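## Task

Coil the pink wire around the reel as one continuous strand turning in a single direction, until only a small total length remains off the reel. Only wire lying between the two flanges counts; wire beyond the flange rims or inside the middle hole does not. The reel must end up flat and entirely within the painted ring, and neither the reel nor the wire may touch anything fixed to the table, such as an arm base. Nothing may rely on the robot to stay in place. Open the grippers, move the arms away, and then declare the scene finished yourself; ending it any other way counts as a failure.

## Robot and tools

ROBOT AND FRAME. Two arms, left_arm and right_arm, each with a two-finger gripper. All poses use one scene frame. Its origin is on the tabletop midway between the arm bases. +z is up, +x reaches out across the table, and left_arm sits on the +y side. The arm names say nothing about which side of a camera image an arm appears on. On each gripper the fingers extend along the gripper's own +z axis and close along its y axis. The reported end_effector_position is the point between the finger pads, roughly 1 cm short of the tips. At long reach the printed hand position may not match the true one.

THE 16-NUMBER ROW. Every command uses rows of 16 numbers: x, y, z, qw, qx, qy, qz, opening for left_arm, followed by the same eight for right_arm. x, y, z is an absolute target position in metres in the scene frame. qw..qz is an absolute target orientation quaternion, w first, in the same frame. opening runs from -1 (closed) to +1 (fully open, 0.094 m). Both arms must always be filled in, even if only one should move. The whole row is refused if a target lies more than 0.6 m from that arm's last reported position along any of its gripper axes. On each control step the controller limits the target to within 70 mm and 16 degrees of the measured pose, and it favours position over orientation when it cannot achieve both. Arms usually stop a centimetre or more from the target, most often too low. To keep an arm still, resend exactly the pose and quaternion it was given before it stopped, not the slightly drifted quaternion from the latest result.

execute_actions. The argument actions is a list holding at most one item. An empty list only returns the current state. An item {"rows": [...], "steps": n} plays 1 to 15 rows, one per 1/30 s step. steps is at most 15 and defaults to 15, and the final row is repeated if there are fewer rows than steps. An item with only "steps" (up to 300) is a wait, counted from the previous result. The optional boolean pictures switches the camera images on or off. After an action ends, each arm keeps going only as far as its last clipped pose, which is at most 70 mm further. Check where it actually ended and send the rest of the motion next. Fingers that are still opening or closing carry on moving.

move. target is one 16-number row as described above, giving an absolute goal for both arms. speed is the top path speed in m/s, from 0.002 to 0.5, default 0.25; turning can reach twice that value in rad/s. Each gripper travels in a straight line and turns the shorter way. Both paths finish together after 0.5 to 10 s, and anything still unfinished at 10 s stops short. The opening is applied at the start. Paths ignore obstacles and the other arm. The result adds a move: line with the ending (done, off_target, moving, held, fault), any limits that acted, and each gripper's remaining distance to its target. limits=paced means the target was clipped. limits=held means some steps were blocked, and the arm may then move suddenly fast.

wait. seconds, from 0 to 10. The robot gets no new command during it.

zoom_image. camera is one of cam_high, cam_low, cam_left_wrist, cam_right_wrist. region is [x0, y0, x1, y1] in pixels of that camera's last 504x504 image, with (0, 0) at the top-left corner, and it can be no larger than 504 by 504. Calibration intrinsics and extrinsics for each camera are supplied and may be slightly off.

finished_scene. scene is the number of the current scene. It cannot be undone, and its result reports success and gives the next task. A reply that contains no tool call ends everything.

READING RESULTS. The state line gives each gripper's position and quaternion. grip_measured is the finger opening on the command scale. The last Joint positions value is the opening in metres, and readings can be off by about 1 mm. HELD flags steps where the command was not sent, and a pose unreachable line names the arm the clearance check altered. When nothing is pending, a Hand target line shows each arm's current goal. Joint torques are raw drive outputs and are nonzero even in free air. FAULT means an arm stopped. MOTOR HOT warns from 85 °C; at 100 °C that arm drops whatever it holds and falls.

Joint ranges (rad): waist -2.880 to 2.880, shoulder 0.000 to 3.142, elbow 0.000 to 3.019, wrist pitch -1.693 to 1.571, wrist yaw -1.571 to 1.571, wrist roll -2.094 to 2.094.

GRIPPING. To hold something, command an opening about 0.03 below grip_measured; a smaller difference grips more gently. Pads push with roughly 50 to 62 N, and with less force on parts thinner than about 2 mm, such as wire.

AVOID. Do not let the arms collide or press on each other, and do not knock anything off the table. Avoid dropping things, slamming, and hard pushes. Faster contact hits harder, and a target set deeper past the contact point presses harder. Loose objects can get small random nudges. Holding a load for a long time heats the motors. At the end, release everything, move both arms clear, and make sure the reel rests flat inside the ring on its own.

Each tool is called after "Call:" by a JSON object that holds its "fn" and its "kwargs".

## Session

Call:
{"fn": "execute_actions", "kwargs": {"actions": []}}

Scene clock: 0.00 s of 8300.00 s.
left_arm: end_effector_position=(+0.5577, +0.1829, +0.2230) grip_measured=+1.000 end_effector_quat_wxyz=(+0.673, +0.705, +0.143, +0.170) | right_arm: end_effector_position=(+0.8887, -0.4939, +0.1567) grip_measured=+1.000 end_effector_quat_wxyz=(+0.696, +0.275, +0.604, +0.275)
Joint positions: left_arm=[0.157 1.646 0.867 0.702 1.083 1.685 0.094] | right_arm=[-0.31   2.276  1.571  0.825 -0.124  0.818  0.094]
Joint velocities: left_arm=[ 0.005 -0.005 -0.017 -0.002  0.007  0.066  0.   ] | right_arm=[-0.005 -0.024 -0.002 -0.012 -0.037  0.007  0.   ]
Joint torques (N m, as the arm reports them, + toward a larger angle): no reading
Motor temperatures (°C, as the motors report them): left_arm=[19 21 24 20 21 19] | right_arm=[19 20 24 20 21 22]
Hand target (left_arm): +0.563, +0.183, +0.230; +0.675, +0.703, +0.137, +0.176
Hand target (right_arm): +0.893, -0.495, +0.168; +0.703, +0.270, +0.596, +0.277
camera_calibration (this result's frames):
cam_left_wrist: T_world_to_cam=[[0.0240383, 0.050664, -0.998426, 0.198805], [0.481082, 0.874887, 0.0559778, -0.433754], [0.876346, -0.481671, -0.00334274, -0.276162], [0, 0, 0, 1]] pos_world=[0.445906, 0.236394, 0.221849]
cam_right_wrist: T_world_to_cam=[[0.038988, -0.700307, -0.712777, -0.270889], [-0.483411, 0.611071, -0.626822, 0.831625], [0.874525, 0.369003, -0.314712, -0.419717], [0, 0, 0, 1]] pos_world=[0.779631, -0.54301, 0.196108]

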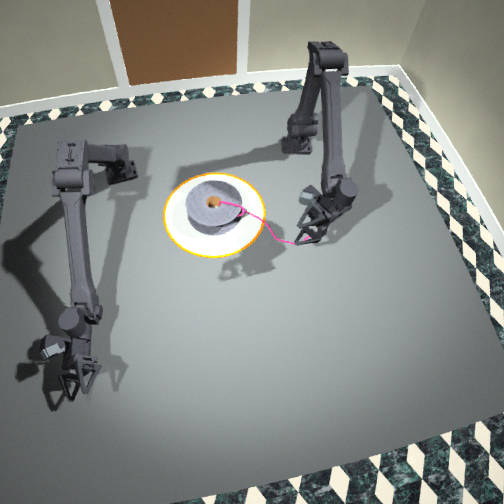

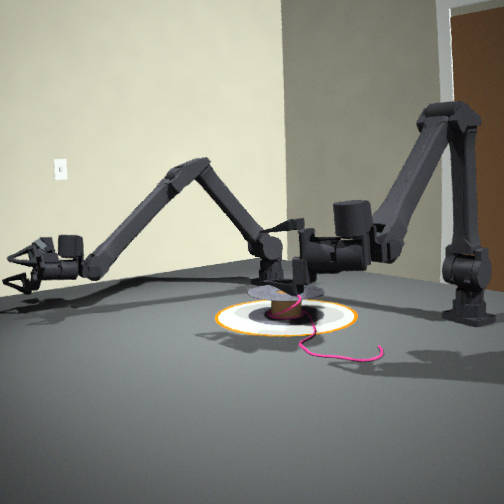

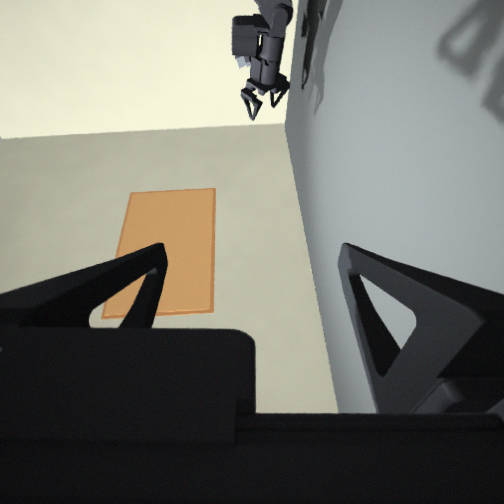

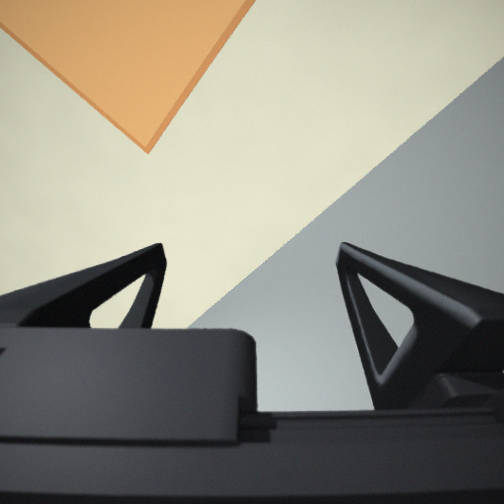

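Call:
{"fn": "move", "kwargs": {"target": [0.25,0.30,0.30,0,0.707,0.707,0,1, 0.3,-0.38,0.25,0,0.087,0.996,0,1], "speed": 0.3}}

Call:
{"fn": "zoom_image", "kwargs": {"camera": "cam_low", "region": [200, 260, 400, 380]}}

Call:
{"fn": "zoom_image", "kwargs": {"camera": "cam_high", "region": [155, 150, 355, 290]}}

Scene clock: 6.53 s of 8300.00 s.
left_arm: end_effector_position=(+0.2444, +0.3040, +0.2757) grip_measured=+1.000 end_effector_quat_wxyz=(+0.007, +0.701, +0.713, +0.002) | right_arm: end_effector_position=(+0.2984, -0.3761, +0.2408) grip_measured=+1.000 end_effector_quat_wxyz=(-0.005, +0.094, +0.996, +0.011)
Joint positions: left_arm=[-0.027  0.924  1.05  -1.681  0.004  1.331  0.094] | right_arm=[-0.19   0.999  1.001 -1.583 -0.023  0.132  0.094]
Joint velocities: left_arm=[ 0.005 -0.015  0.017  0.012  0.007 -0.051  0.   ] | right_arm=[-0.005 -0.015  0.002 -0.002 -0.051 -0.007  0.   ]
Joint torques (N m, as the arm reports them, + toward a larger angle): left_arm=[ 0.37 -4.52 13.21 -0.78 -0.12 -0.27] | right_arm=[ 1.17 -6.92 10.97 -0.38  0.15  0.02]
Motor temperatures (°C, as the motors report them): left_arm=[19 21 27 20 21 20] | right_arm=[19 21 26 20 21 22]
Hand target (left_arm): +0.248, +0.301, +0.296; +0.024, +0.699, +0.715, +0.014
Hand target (right_arm): +0.299, -0.373, +0.248; -0.000, +0.086, +0.996, +0.010
Off the commanded pose (left_arm): 0.025 m, 1 deg.
Off the commanded pose (right_arm): 0.010 m, 2 deg.
joint sent to its limit (left arm) — the command would take joint 4 (wrist pitch) past its lower limit, so that joint was sent only as far as its limit.
move: off_target (left_arm)
camera_calibration (this result's frames):
cam_left_wrist: T_world_to_cam=[[-0.999677, -0.0211807, -0.0140395, 0.253506], [-0.0254012, 0.817434, 0.575462, -0.393981], [-0.000712356, 0.575632, -0.817708, 0.174381], [0, 0, 0, 1]] pos_world=[0.243541, 0.227044, 0.372873]
cam_right_wrist: T_world_to_cam=[[-0.182809, -0.983091, -0.0106383, -0.31463], [-0.791642, 0.140775, 0.594547, 0.148017], [-0.582996, 0.11711, -0.80399, 0.537502], [0, 0, 0, 1]] pos_world=[0.373021, -0.393095, 0.340796]

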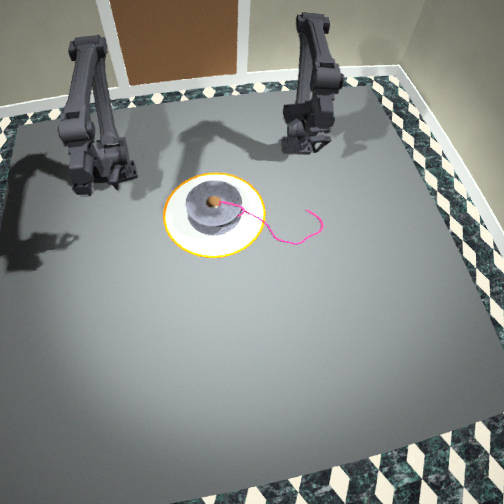

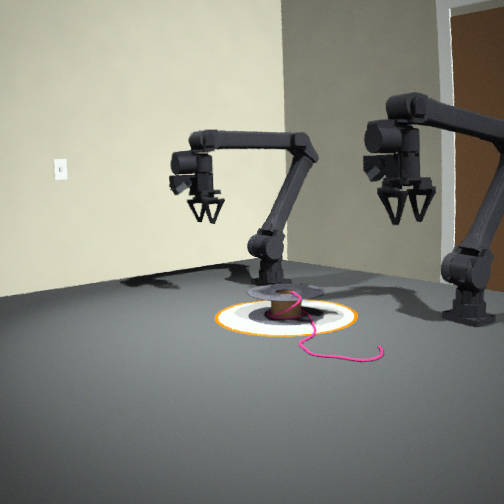

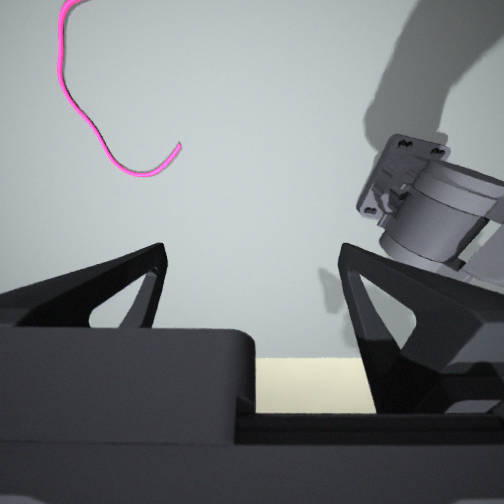

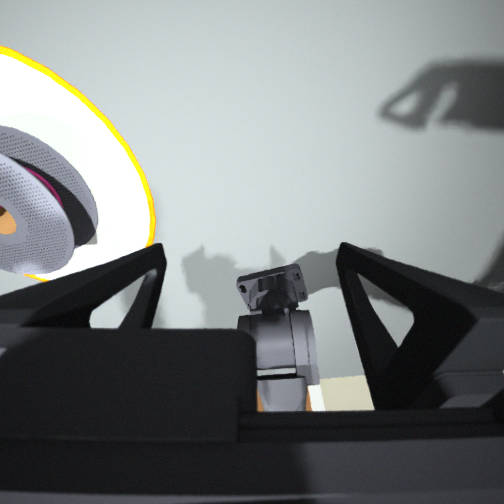

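Region (200, 260, 400, 380) of cam_low's 504x504 image, scaled by 2.520, with more detail than that image has; it fills the top 302 rows of this view, and the rest is white.

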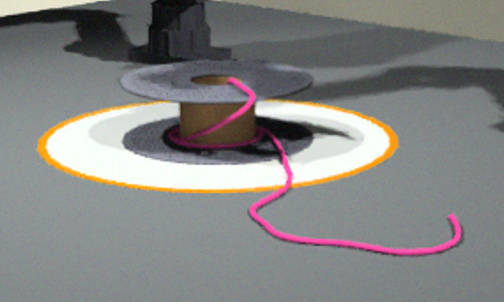

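Region (155, 150, 355, 290) of cam_high's 504x504 image, scaled by 2.520, with more detail than that image has; it fills the top 353 rows of this view, and the rest is white.

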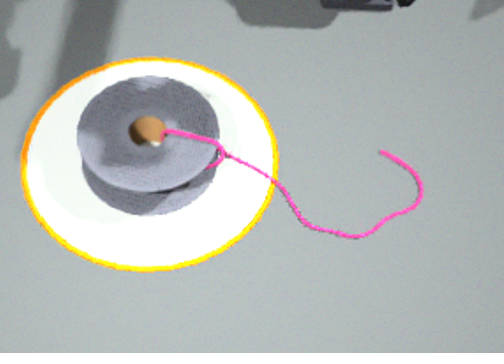

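Call:
{"fn": "move", "kwargs": {"target": [0.299,-0.046,0.14,0,0.991,0.131,0,-0.9, 0.3,-0.38,0.25,0,0.087,0.996,0,1], "speed": 0.3}}

Scene clock: 18.27 s of 8300.00 s.
left_arm: end_effector_position=(+0.2885, -0.0276, +0.1286) grip_measured=-0.897 end_effector_quat_wxyz=(-0.022, +0.989, +0.143, -0.016) | right_arm: end_effector_position=(+0.2975, -0.3795, +0.2408) grip_measured=+1.000 end_effector_quat_wxyz=(-0.006, +0.092, +0.996, +0.001)
Joint positions: left_arm=[-0.761  1.655  1.313 -1.282  0.009  1.899  0.005] | right_arm=[-0.19   0.999  1.001 -1.586 -0.003  0.129  0.094]
Joint velocities: left_arm=[-0.005  0.015 -0.017 -0.002  0.066 -0.007  0.   ] | right_arm=[-0.005  0.005  0.002 -0.012  0.037 -0.007  0.   ]
Joint torques (N m, as the arm reports them, + toward a larger angle): left_arm=[  0.97 -15.97  12.69   0.3    0.15   0.07] | right_arm=[ 0.04 -6.5  11.57 -0.38  0.16 -0.06]
Motor temperatures (°C, as the motors report them): left_arm=[19 21 30 20 21 20] | right_arm=[19 21 28 20 21 22]
Hand target (left_arm): +0.298, -0.048, +0.143; +0.003, +0.991, +0.131, -0.006
Hand target (right_arm): +0.300, -0.380, +0.250; +0.000, +0.087, +0.996, +0.000
Off the commanded pose (left_arm): 0.024 m, 3 deg.
Off the commanded pose (right_arm): 0.010 m, 1 deg.
After step 90, 5.93 s passed at rest.
move: off_target (left_arm)
camera_calibration (this result's frames):
cam_left_wrist: T_world_to_cam=[[-0.286007, 0.957071, 0.0470702, 0.101683], [0.800904, 0.211793, 0.560086, -0.290237], [0.526073, 0.197887, -0.827096, 0.083825], [0, 0, 0, 1]] pos_world=[0.217436, -0.0524351, 0.227103]
cam_right_wrist: T_world_to_cam=[[-0.179585, -0.98369, 0.0101415, -0.324428], [-0.789649, 0.150293, 0.594867, 0.150724], [-0.586689, 0.0988207, -0.80376, 0.531431], [0, 0, 0, 1]] pos_world=[0.372542, -0.394306, 0.340772]

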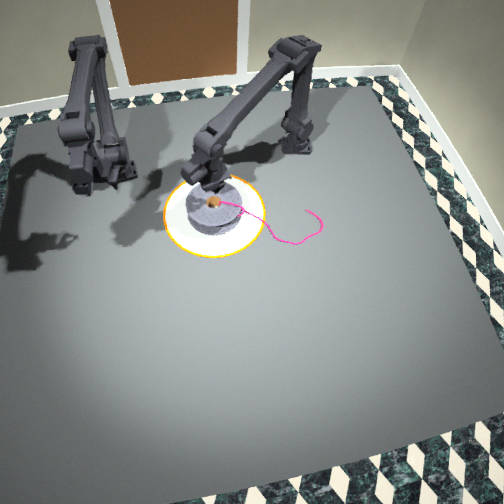

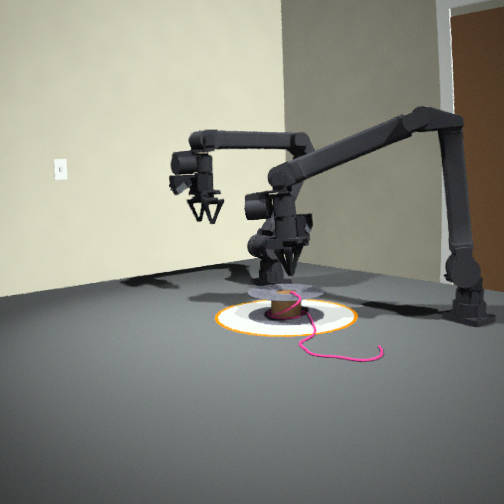

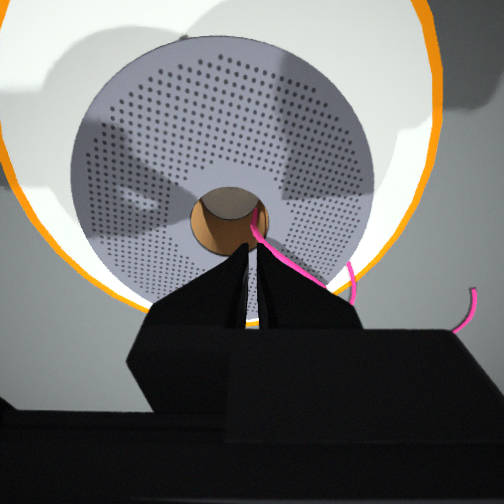

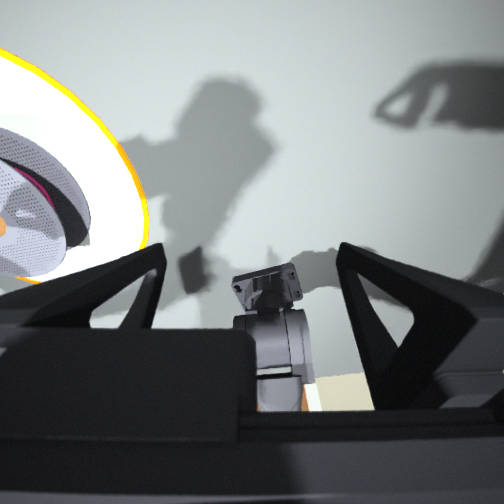

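Call:
{"fn": "move", "kwargs": {"target": [0.292,-0.040,0.085,0,0.991,0.131,0,-0.95, 0.3,-0.38,0.25,0,0.087,0.996,0,1], "speed": 0.05}}

Scene clock: 22.00 s of 8300.00 s.
left_arm: end_effector_position=(+0.2969, -0.0384, +0.0966) grip_measured=-0.947 end_effector_quat_wxyz=(+0.006, +0.990, +0.142, +0.000) | right_arm: end_effector_position=(+0.2975, -0.3796, +0.2408) grip_measured=+1.000 end_effector_quat_wxyz=(-0.006, +0.092, +0.996, +0.001)
Joint positions: left_arm=[-0.761  1.681  1.258 -1.137  0.005  1.901  0.002] | right_arm=[-0.19   0.999  1.001 -1.586 -0.002  0.129  0.094]
Joint velocities: left_arm=[-0.015 -0.005 -0.002  0.002 -0.007  0.022  0.   ] | right_arm=[-0.005 -0.015 -0.007 -0.007 -0.022 -0.051  0.   ]
Joint torques (N m, as the arm reports them, + toward a larger angle): left_arm=[  0.42 -15.35   7.15   0.6   -0.12   0.01] | right_arm=[-0.02 -6.49 11.58 -0.39  0.16 -0.06]
Motor temperatures (°C, as the motors report them): left_arm=[19 22 30 20 21 20] | right_arm=[19 21 28 20 21 22]
Hand target (left_arm): +0.292, -0.040, +0.085; +0.000, +0.991, +0.131, -0.001
Hand target (right_arm): +0.300, -0.380, +0.250; +0.000, +0.087, +0.996, -0.000
Off the commanded pose (left_arm): 0.013 m, 1 deg.
Off the commanded pose (right_arm): 0.010 m, 1 deg.
move: off_target (left_arm)
camera_calibration (this result's frames):
cam_left_wrist: T_world_to_cam=[[-0.284065, 0.958724, -0.0124345, 0.121201], [0.778657, 0.238241, 0.580461, -0.271153], [0.559464, 0.155206, -0.814193, 0.0422658], [0, 0, 0, 1]] pos_world=[0.221918, -0.0581588, 0.193313]
cam_right_wrist: T_world_to_cam=[[-0.17958, -0.983687, 0.01052, -0.324584], [-0.789637, 0.150516, 0.594827, 0.150822], [-0.586707, 0.0985118, -0.803785, 0.531329], [0, 0, 0, 1]] pos_world=[0.37254, -0.394333, 0.340776]

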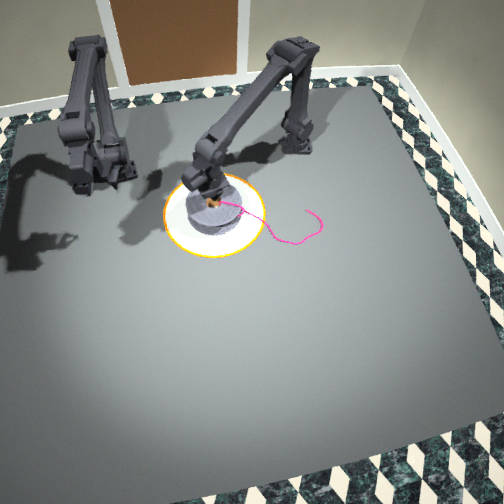

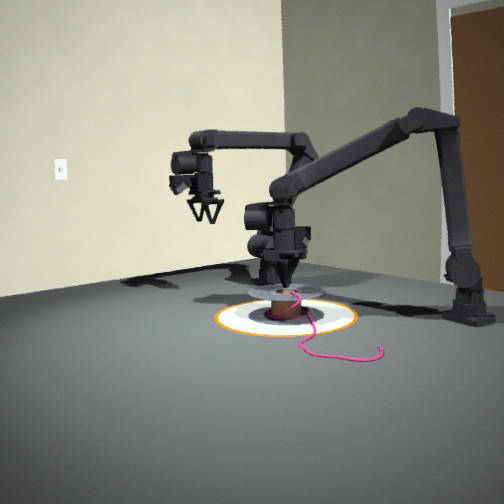

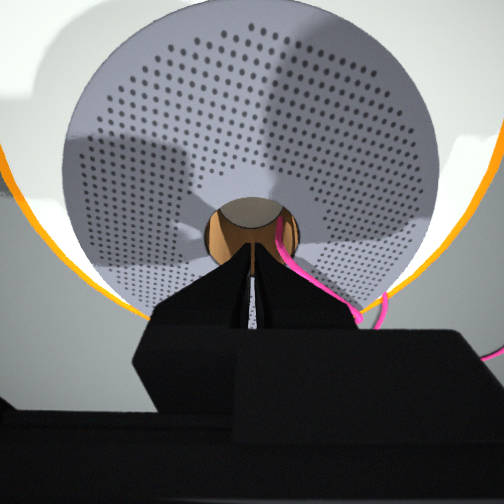

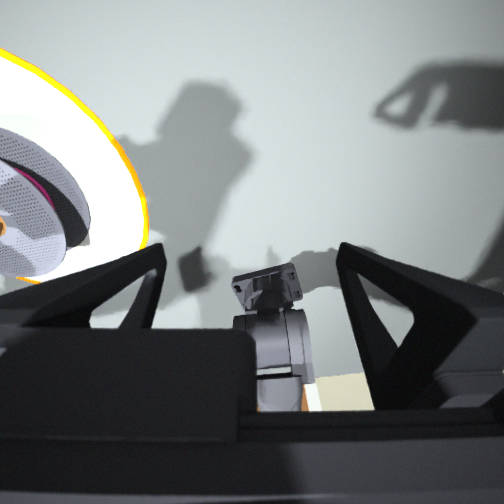

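Centered. Insert, then open.

Call:
{"fn": "move", "kwargs": {"target": [0.292,-0.040,0.055,0,0.991,0.131,0,-0.95, 0.3,-0.38,0.25,0,0.087,0.996,0,1], "speed": 0.04}}

Call:
{"fn": "move", "kwargs": {"target": [0.292,-0.040,0.055,0,0.991,0.131,0,-0.3, 0.3,-0.38,0.25,0,0.087,0.996,0,1], "speed": 0.04}}

Scene clock: 25.37 s of 8300.00 s.
left_arm: end_effector_position=(+0.2976, -0.0390, +0.0670) grip_measured=-0.947 end_effector_quat_wxyz=(+0.007, +0.990, +0.142, +0.001) | right_arm: end_effector_position=(+0.2975, -0.3796, +0.2408) grip_measured=+1.000 end_effector_quat_wxyz=(-0.006, +0.092, +0.996, +0.001)
Joint positions: left_arm=[-0.761  1.717  1.219 -1.061  0.005  1.901  0.002] | right_arm=[-0.19   0.999  1.001 -1.586 -0.002  0.129  0.094]
Joint velocities: left_arm=[ 0.005 -0.005  0.002 -0.002  0.007  0.022  0.002] | right_arm=[ 0.005 -0.005 -0.002  0.002 -0.051  0.007  0.   ]
Joint torques (N m, as the arm reports them, + toward a larger angle): left_arm=[  0.4  -15.16   6.83   0.69  -0.13   0.  ] | right_arm=[-0.01 -6.5  11.57 -0.38  0.15 -0.06]
Motor temperatures (°C, as the motors report them): left_arm=[19 22 29 20 21 20] | right_arm=[19 20 29 20 21 22]
Hand target (left_arm): +0.292, -0.040, +0.055; -0.000, +0.991, +0.131, -0.000
Hand target (right_arm): +0.300, -0.380, +0.250; +0.000, +0.087, +0.996, -0.000
Off the commanded pose (left_arm): 0.013 m, 1 deg.
Off the commanded pose (right_arm): 0.010 m, 1 deg.
move: off_target (left_arm)
camera_calibration (this result's frames):
cam_left_wrist: T_world_to_cam=[[-0.284054, 0.958711, -0.0136338, 0.121723], [0.777781, 0.238716, 0.581439, -0.254091], [0.560687, 0.154556, -0.813476, 0.0174808], [0, 0, 0, 1]] pos_world=[0.222402, -0.0587436, 0.163618]
cam_right_wrist: T_world_to_cam=[[-0.17958, -0.983687, 0.01052, -0.324584], [-0.789637, 0.150516, 0.594827, 0.150822], [-0.586707, 0.0985118, -0.803785, 0.531329], [0, 0, 0, 1]] pos_world=[0.37254, -0.394333, 0.340776]

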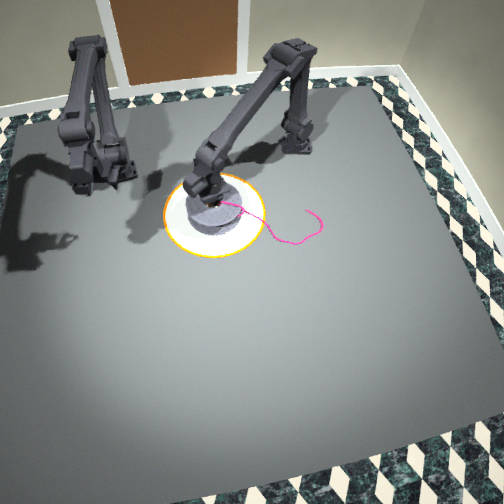

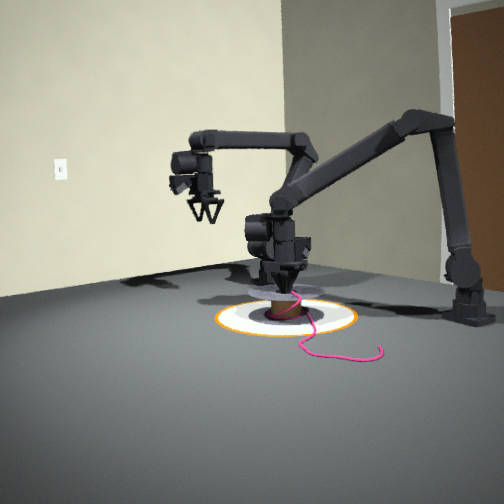

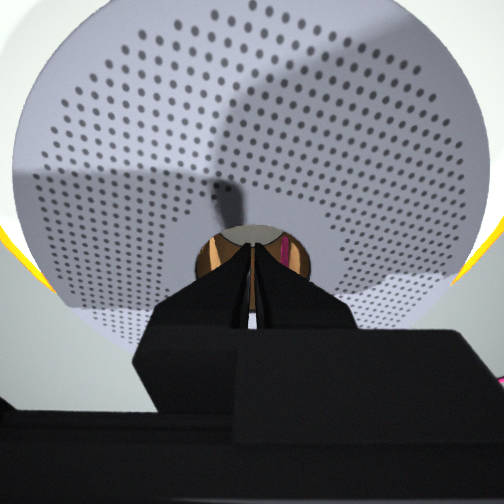

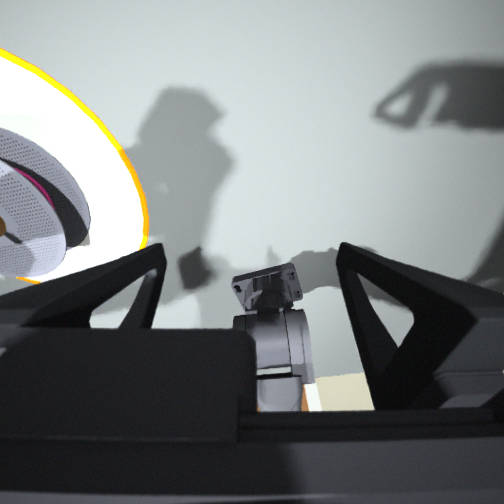

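Scene clock: 26.07 s of 8300.00 s.
left_arm: end_effector_position=(+0.2977, -0.0390, +0.0672) grip_measured=-0.309 end_effector_quat_wxyz=(+0.007, +0.990, +0.142, +0.001) | right_arm: end_effector_position=(+0.2975, -0.3796, +0.2408) grip_measured=+1.000 end_effector_quat_wxyz=(-0.006, +0.092, +0.996, +0.001)
Joint positions: left_arm=[-0.761  1.717  1.219 -1.061  0.004  1.901  0.032] | right_arm=[-0.19   0.999  1.001 -1.586 -0.002  0.129  0.094]
Joint velocities: left_arm=[ 0.005 -0.005 -0.002 -0.022 -0.037  0.007 -0.001] | right_arm=[ 0.005  0.015 -0.012 -0.012 -0.066 -0.037  0.   ]
Joint torques (N m, as the arm reports them, + toward a larger angle): left_arm=[  0.38 -15.53   6.64   0.71  -0.11   0.  ] | right_arm=[ 0.   -6.46 11.58 -0.38  0.15 -0.06]
Motor temperatures (°C, as the motors report them): left_arm=[19 22 29 20 21 20] | right_arm=[19 20 29 20 21 22]
Hand target (left_arm): +0.292, -0.040, +0.055; -0.000, +0.991, +0.131, -0.000
Hand target (right_arm): +0.300, -0.380, +0.250; +0.000, +0.087, +0.996, -0.000
Off the commanded pose (left_arm): 0.014 m, 1 deg.
Off the commanded pose (right_arm): 0.010 m, 1 deg.
move: off_target (left_arm)
camera_calibration (this result's frames):
cam_left_wrist: T_world_to_cam=[[-0.284052, 0.95871, -0.0137496, 0.121713], [0.777289, 0.238648, 0.582125, -0.254202], [0.561371, 0.154666, -0.812983, 0.0173144], [0, 0, 0, 1]] pos_world=[0.222442, -0.0587008, 0.163727]
cam_right_wrist: T_world_to_cam=[[-0.17958, -0.983687, 0.01052, -0.324584], [-0.789637, 0.150516, 0.594827, 0.150822], [-0.586707, 0.0985118, -0.803785, 0.531329], [0, 0, 0, 1]] pos_world=[0.37254, -0.394333, 0.340776]

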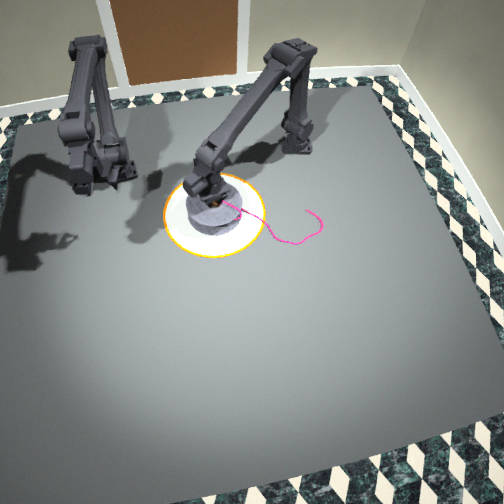

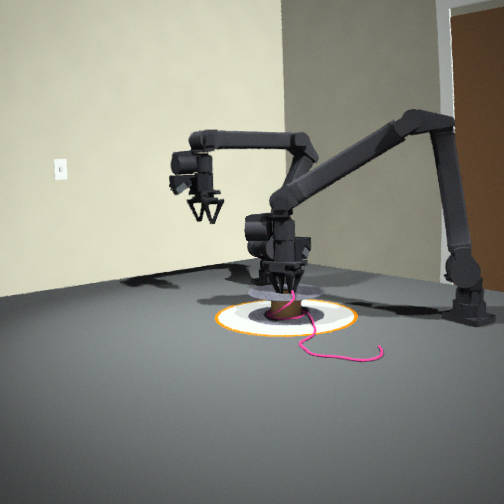

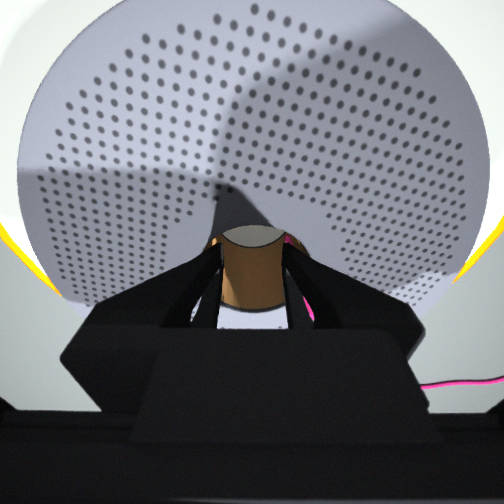

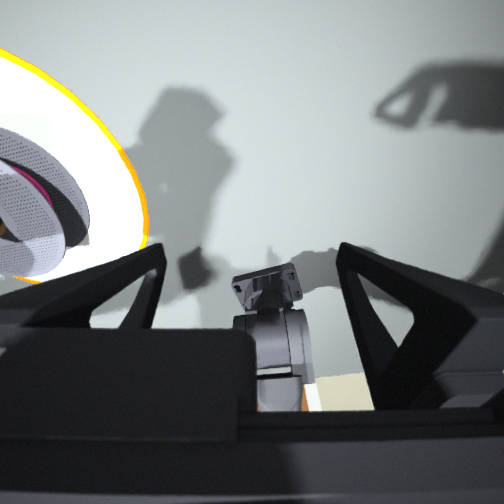

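Just in contact. Press a bit more and rotate to φ=125°.

Call:
{"fn": "move", "kwargs": {"target": [0.292,-0.040,0.055,0,0.462,0.887,0,-0.26, 0.3,-0.38,0.25,0,0.087,0.996,0,1], "speed": 0.3}}

Call:
{"fn": "zoom_image", "kwargs": {"camera": "cam_low", "region": [200, 260, 400, 380]}}

Scene clock: 32.00 s of 8300.00 s.
left_arm: end_effector_position=(+0.2975, -0.0393, +0.0683) grip_measured=-0.271 end_effector_quat_wxyz=(+0.005, +0.467, +0.884, -0.006) | right_arm: end_effector_position=(+0.2975, -0.3796, +0.2408) grip_measured=+1.000 end_effector_quat_wxyz=(-0.006, +0.092, +0.996, +0.001)
Joint positions: left_arm=[-0.761  1.714  1.219 -1.061  0.006  0.016  0.034] | right_arm=[-0.19   0.999  1.001 -1.586 -0.002  0.129  0.094]
Joint velocities: left_arm=[-0.005 -0.015 -0.012  0.012  0.066 -0.007  0.001] | right_arm=[-0.005  0.005 -0.007 -0.002  0.022  0.007  0.   ]
Joint torques (N m, as the arm reports them, + toward a larger angle): left_arm=[  0.38 -15.46   6.74   0.85  -0.25  -0.32] | right_arm=[ 0.   -6.48 11.58 -0.39  0.15 -0.06]
Motor temperatures (°C, as the motors report them): left_arm=[19 22 29 20 21 20] | right_arm=[19 20 30 20 21 22]
Hand target (left_arm): +0.292, -0.040, +0.055; -0.000, +0.462, +0.887, +0.000
Hand target (right_arm): +0.300, -0.380, +0.250; +0.000, +0.087, +0.996, -0.000
Off the commanded pose (left_arm): 0.014 m, 1 deg.
Off the commanded pose (right_arm): 0.010 m, 1 deg.
move: off_target (left_arm)
camera_calibration (this result's frames):
cam_left_wrist: T_world_to_cam=[[-0.823722, -0.566971, 0.00506313, 0.221285], [-0.463699, 0.678769, 0.569435, 0.13274], [-0.32629, 0.466709, -0.822021, 0.295272], [0, 0, 0, 1]] pos_world=[0.340173, -0.102444, 0.166013]
cam_right_wrist: T_world_to_cam=[[-0.17958, -0.983687, 0.01052, -0.324584], [-0.789637, 0.150516, 0.594827, 0.150822], [-0.586707, 0.0985118, -0.803785, 0.531329], [0, 0, 0, 1]] pos_world=[0.37254, -0.394333, 0.340776]

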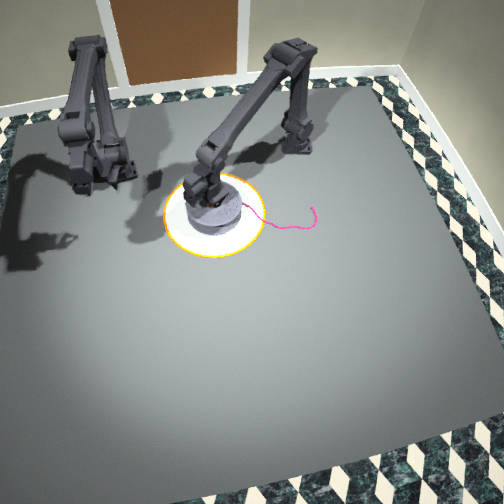

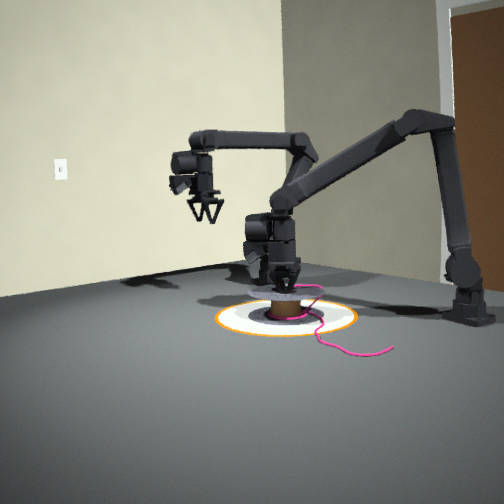

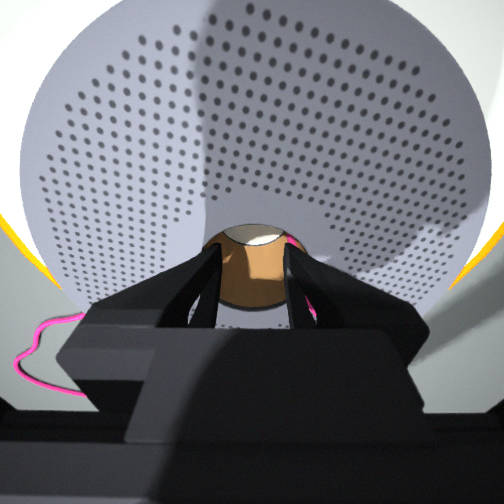

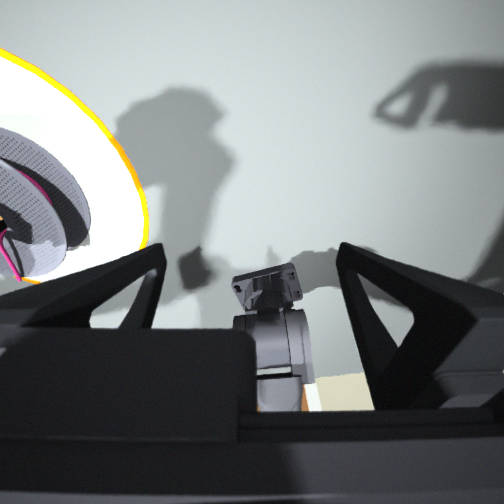

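Region (200, 260, 400, 380) of cam_low's 504x504 image, scaled by 2.520, with more detail than that image has; it fills the top 302 rows of this view, and the rest is white.

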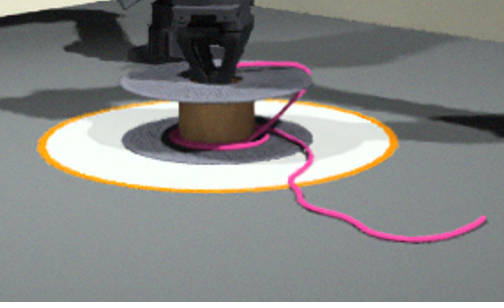

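Call:
{"fn": "move", "kwargs": {"target": [0.292,-0.040,0.055,0,-0.485,0.875,0,-0.26, 0.3,-0.38,0.25,0,0.087,0.996,0,1], "speed": 0.3}}

Call:
{"fn": "move", "kwargs": {"target": [0.292,-0.040,0.055,0,0.462,0.887,0,-0.95, 0.3,-0.38,0.25,0,0.087,0.996,0,1], "speed": 0.4}}

Call:
{"fn": "zoom_image", "kwargs": {"camera": "cam_low", "region": [200, 260, 400, 380]}}

Call:
{"fn": "zoom_image", "kwargs": {"camera": "cam_high", "region": [155, 130, 355, 270]}}

Scene clock: 39.13 s of 8300.00 s.
left_arm: end_effector_position=(+0.2977, -0.0397, +0.0685) grip_measured=-0.269 end_effector_quat_wxyz=(-0.001, -0.478, +0.879, -0.009) | right_arm: end_effector_position=(+0.2975, -0.3796, +0.2408) grip_measured=+1.000 end_effector_quat_wxyz=(-0.006, +0.092, +0.996, +0.001)
Joint positions: left_arm=[-0.761  1.714  1.219 -1.059  0.005 -1.951  0.034] | right_arm=[-0.19   0.999  1.001 -1.586 -0.002  0.129  0.094]
Joint velocities: left_arm=[ 0.015 -0.015 -0.002 -0.012 -0.066 -0.037 -0.001] | right_arm=[-0.005 -0.024 -0.007  0.002  0.022 -0.037  0.   ]
Joint torques (N m, as the arm reports them, + toward a larger angle): left_arm=[  0.42 -15.3    6.66   0.62  -0.32  -0.39] | right_arm=[ 0.01 -6.47 11.58 -0.4   0.16 -0.06]
Motor temperatures (°C, as the motors report them): left_arm=[19 22 28 20 21 20] | right_arm=[19 20 30 20 21 22]
Hand target (left_arm): +0.292, -0.040, +0.055; +0.000, -0.485, +0.875, +0.000
Hand target (right_arm): +0.300, -0.380, +0.250; +0.000, +0.087, +0.996, -0.000
Off the commanded pose (left_arm): 0.015 m, 1 deg.
Off the commanded pose (right_arm): 0.010 m, 1 deg.
After step 90, 0.23 s passed at rest.
move: off_target (left_arm)
camera_calibration (this result's frames):
cam_left_wrist: T_world_to_cam=[[0.840869, -0.541065, 0.013729, -0.273927], [-0.443418, -0.674127, 0.590705, 0.0718042], [-0.310355, -0.502793, -0.806771, 0.251402], [0, 0, 0, 1]] pos_world=[0.3402, 0.0265959, 0.164169]
cam_right_wrist: T_world_to_cam=[[-0.17958, -0.983687, 0.01052, -0.324584], [-0.789637, 0.150516, 0.594827, 0.150822], [-0.586707, 0.0985118, -0.803785, 0.531329], [0, 0, 0, 1]] pos_world=[0.37254, -0.394333, 0.340776]

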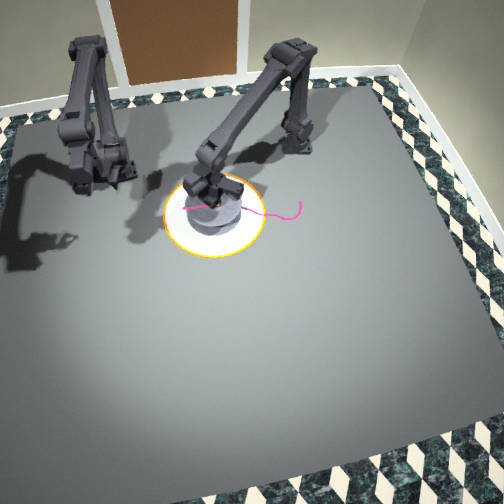

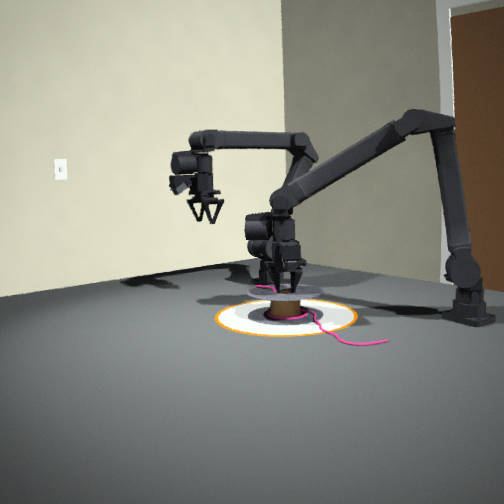

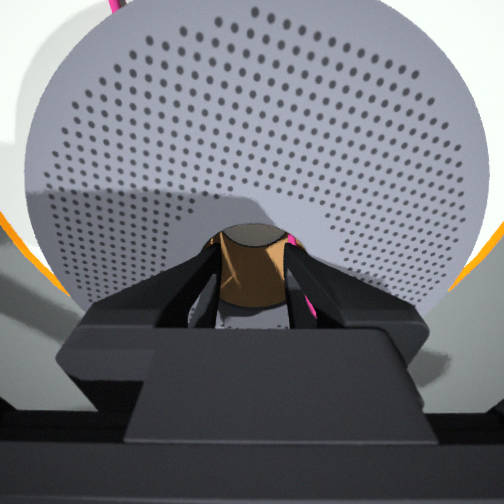

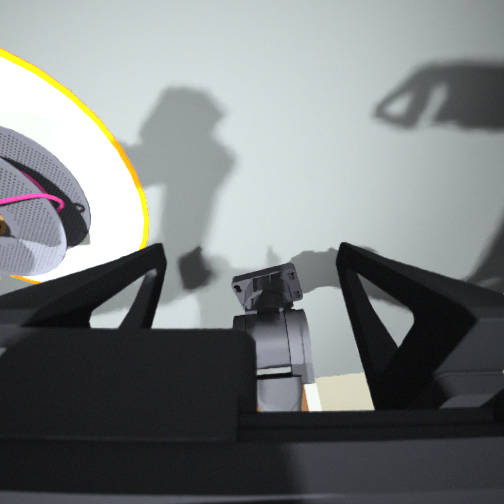

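Scene clock: 42.27 s of 8300.00 s.
left_arm: end_effector_position=(+0.2980, -0.0396, +0.0688) grip_measured=-0.947 end_effector_quat_wxyz=(+0.007, +0.449, +0.894, -0.006) | right_arm: end_effector_position=(+0.2975, -0.3796, +0.2408) grip_measured=+1.000 end_effector_quat_wxyz=(-0.006, +0.092, +0.996, +0.001)
Joint positions: left_arm=[-0.761  1.713  1.219 -1.059  0.003 -0.025  0.002] | right_arm=[-0.19   0.999  1.001 -1.586 -0.002  0.129  0.094]
Joint velocities: left_arm=[-0.005 -0.005  0.017 -0.022  0.037 -0.022  0.   ] | right_arm=[-0.015  0.005  0.007 -0.017 -0.037  0.007  0.   ]
Joint torques (N m, as the arm reports them, + toward a larger angle): left_arm=[  0.43 -15.37   6.75   0.77  -0.17   0.05] | right_arm=[ 0.01 -6.5  11.57 -0.39  0.16 -0.06]
Motor temperatures (°C, as the motors report them): left_arm=[19 23 28 20 21 20] | right_arm=[19 20 30 20 21 22]
Hand target (left_arm): +0.292, -0.040, +0.055; -0.000, +0.462, +0.887, +0.000
Hand target (right_arm): +0.300, -0.380, +0.250; +0.000, +0.087, +0.996, -0.000
Off the commanded pose (left_arm): 0.015 m, 2 deg.
Off the commanded pose (right_arm): 0.010 m, 1 deg.
move: off_target (left_arm)
camera_calibration (this result's frames):
cam_left_wrist: T_world_to_cam=[[-0.800123, -0.599826, 0.00347263, 0.213274], [-0.492484, 0.660219, 0.567072, 0.140882], [-0.342437, 0.452017, -0.823661, 0.30036], [0, 0, 0, 1]] pos_world=[0.342882, -0.100853, 0.166764]
cam_right_wrist: T_world_to_cam=[[-0.17958, -0.983687, 0.01052, -0.324584], [-0.789637, 0.150516, 0.594827, 0.150822], [-0.586707, 0.0985118, -0.803785, 0.531329], [0, 0, 0, 1]] pos_world=[0.37254, -0.394333, 0.340776]

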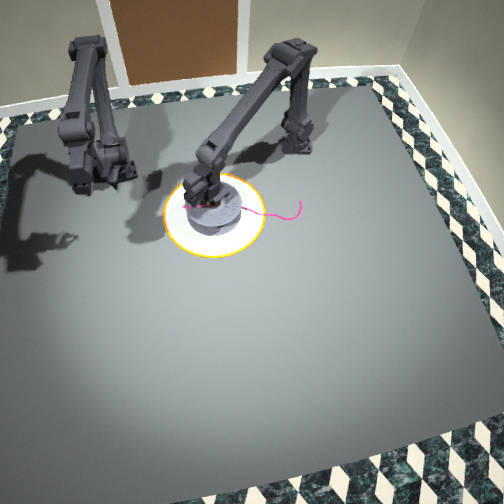

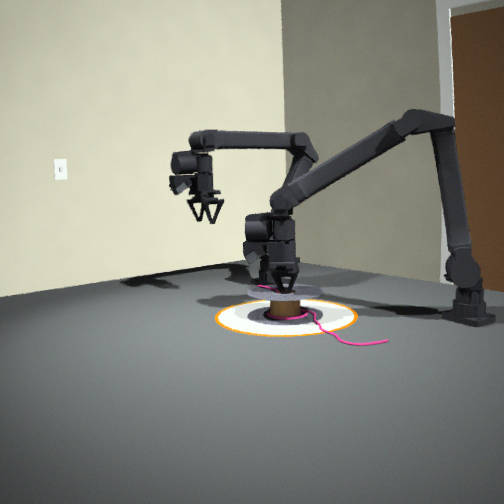

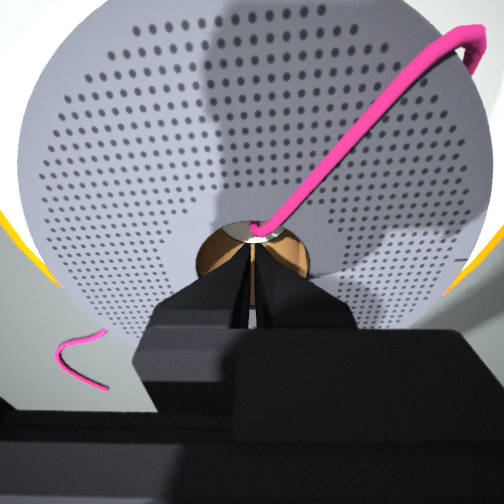

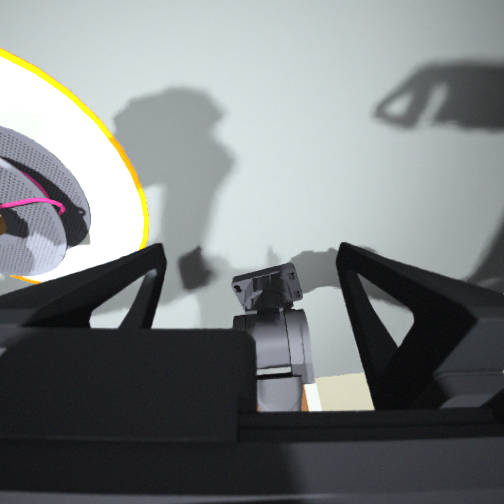

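Region (200, 260, 400, 380) of cam_low's 504x504 image, scaled by 2.520, with more detail than that image has; it fills the top 302 rows of this view, and the rest is white.

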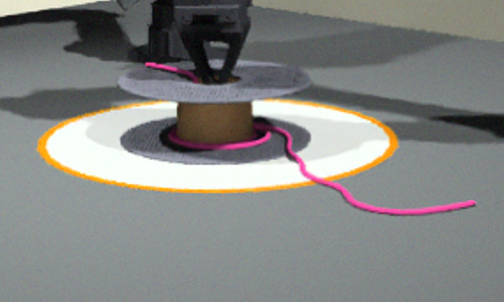

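Region (155, 130, 355, 270) of cam_high's 504x504 image, scaled by 2.520, with more detail than that image has; it fills the top 353 rows of this view, and the rest is white.

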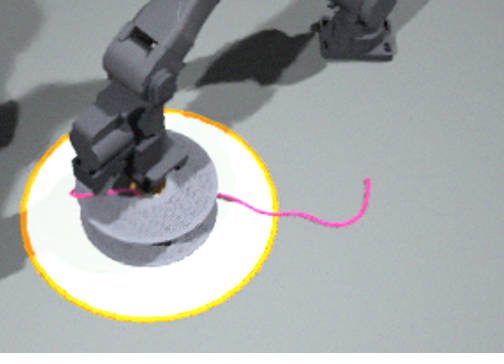

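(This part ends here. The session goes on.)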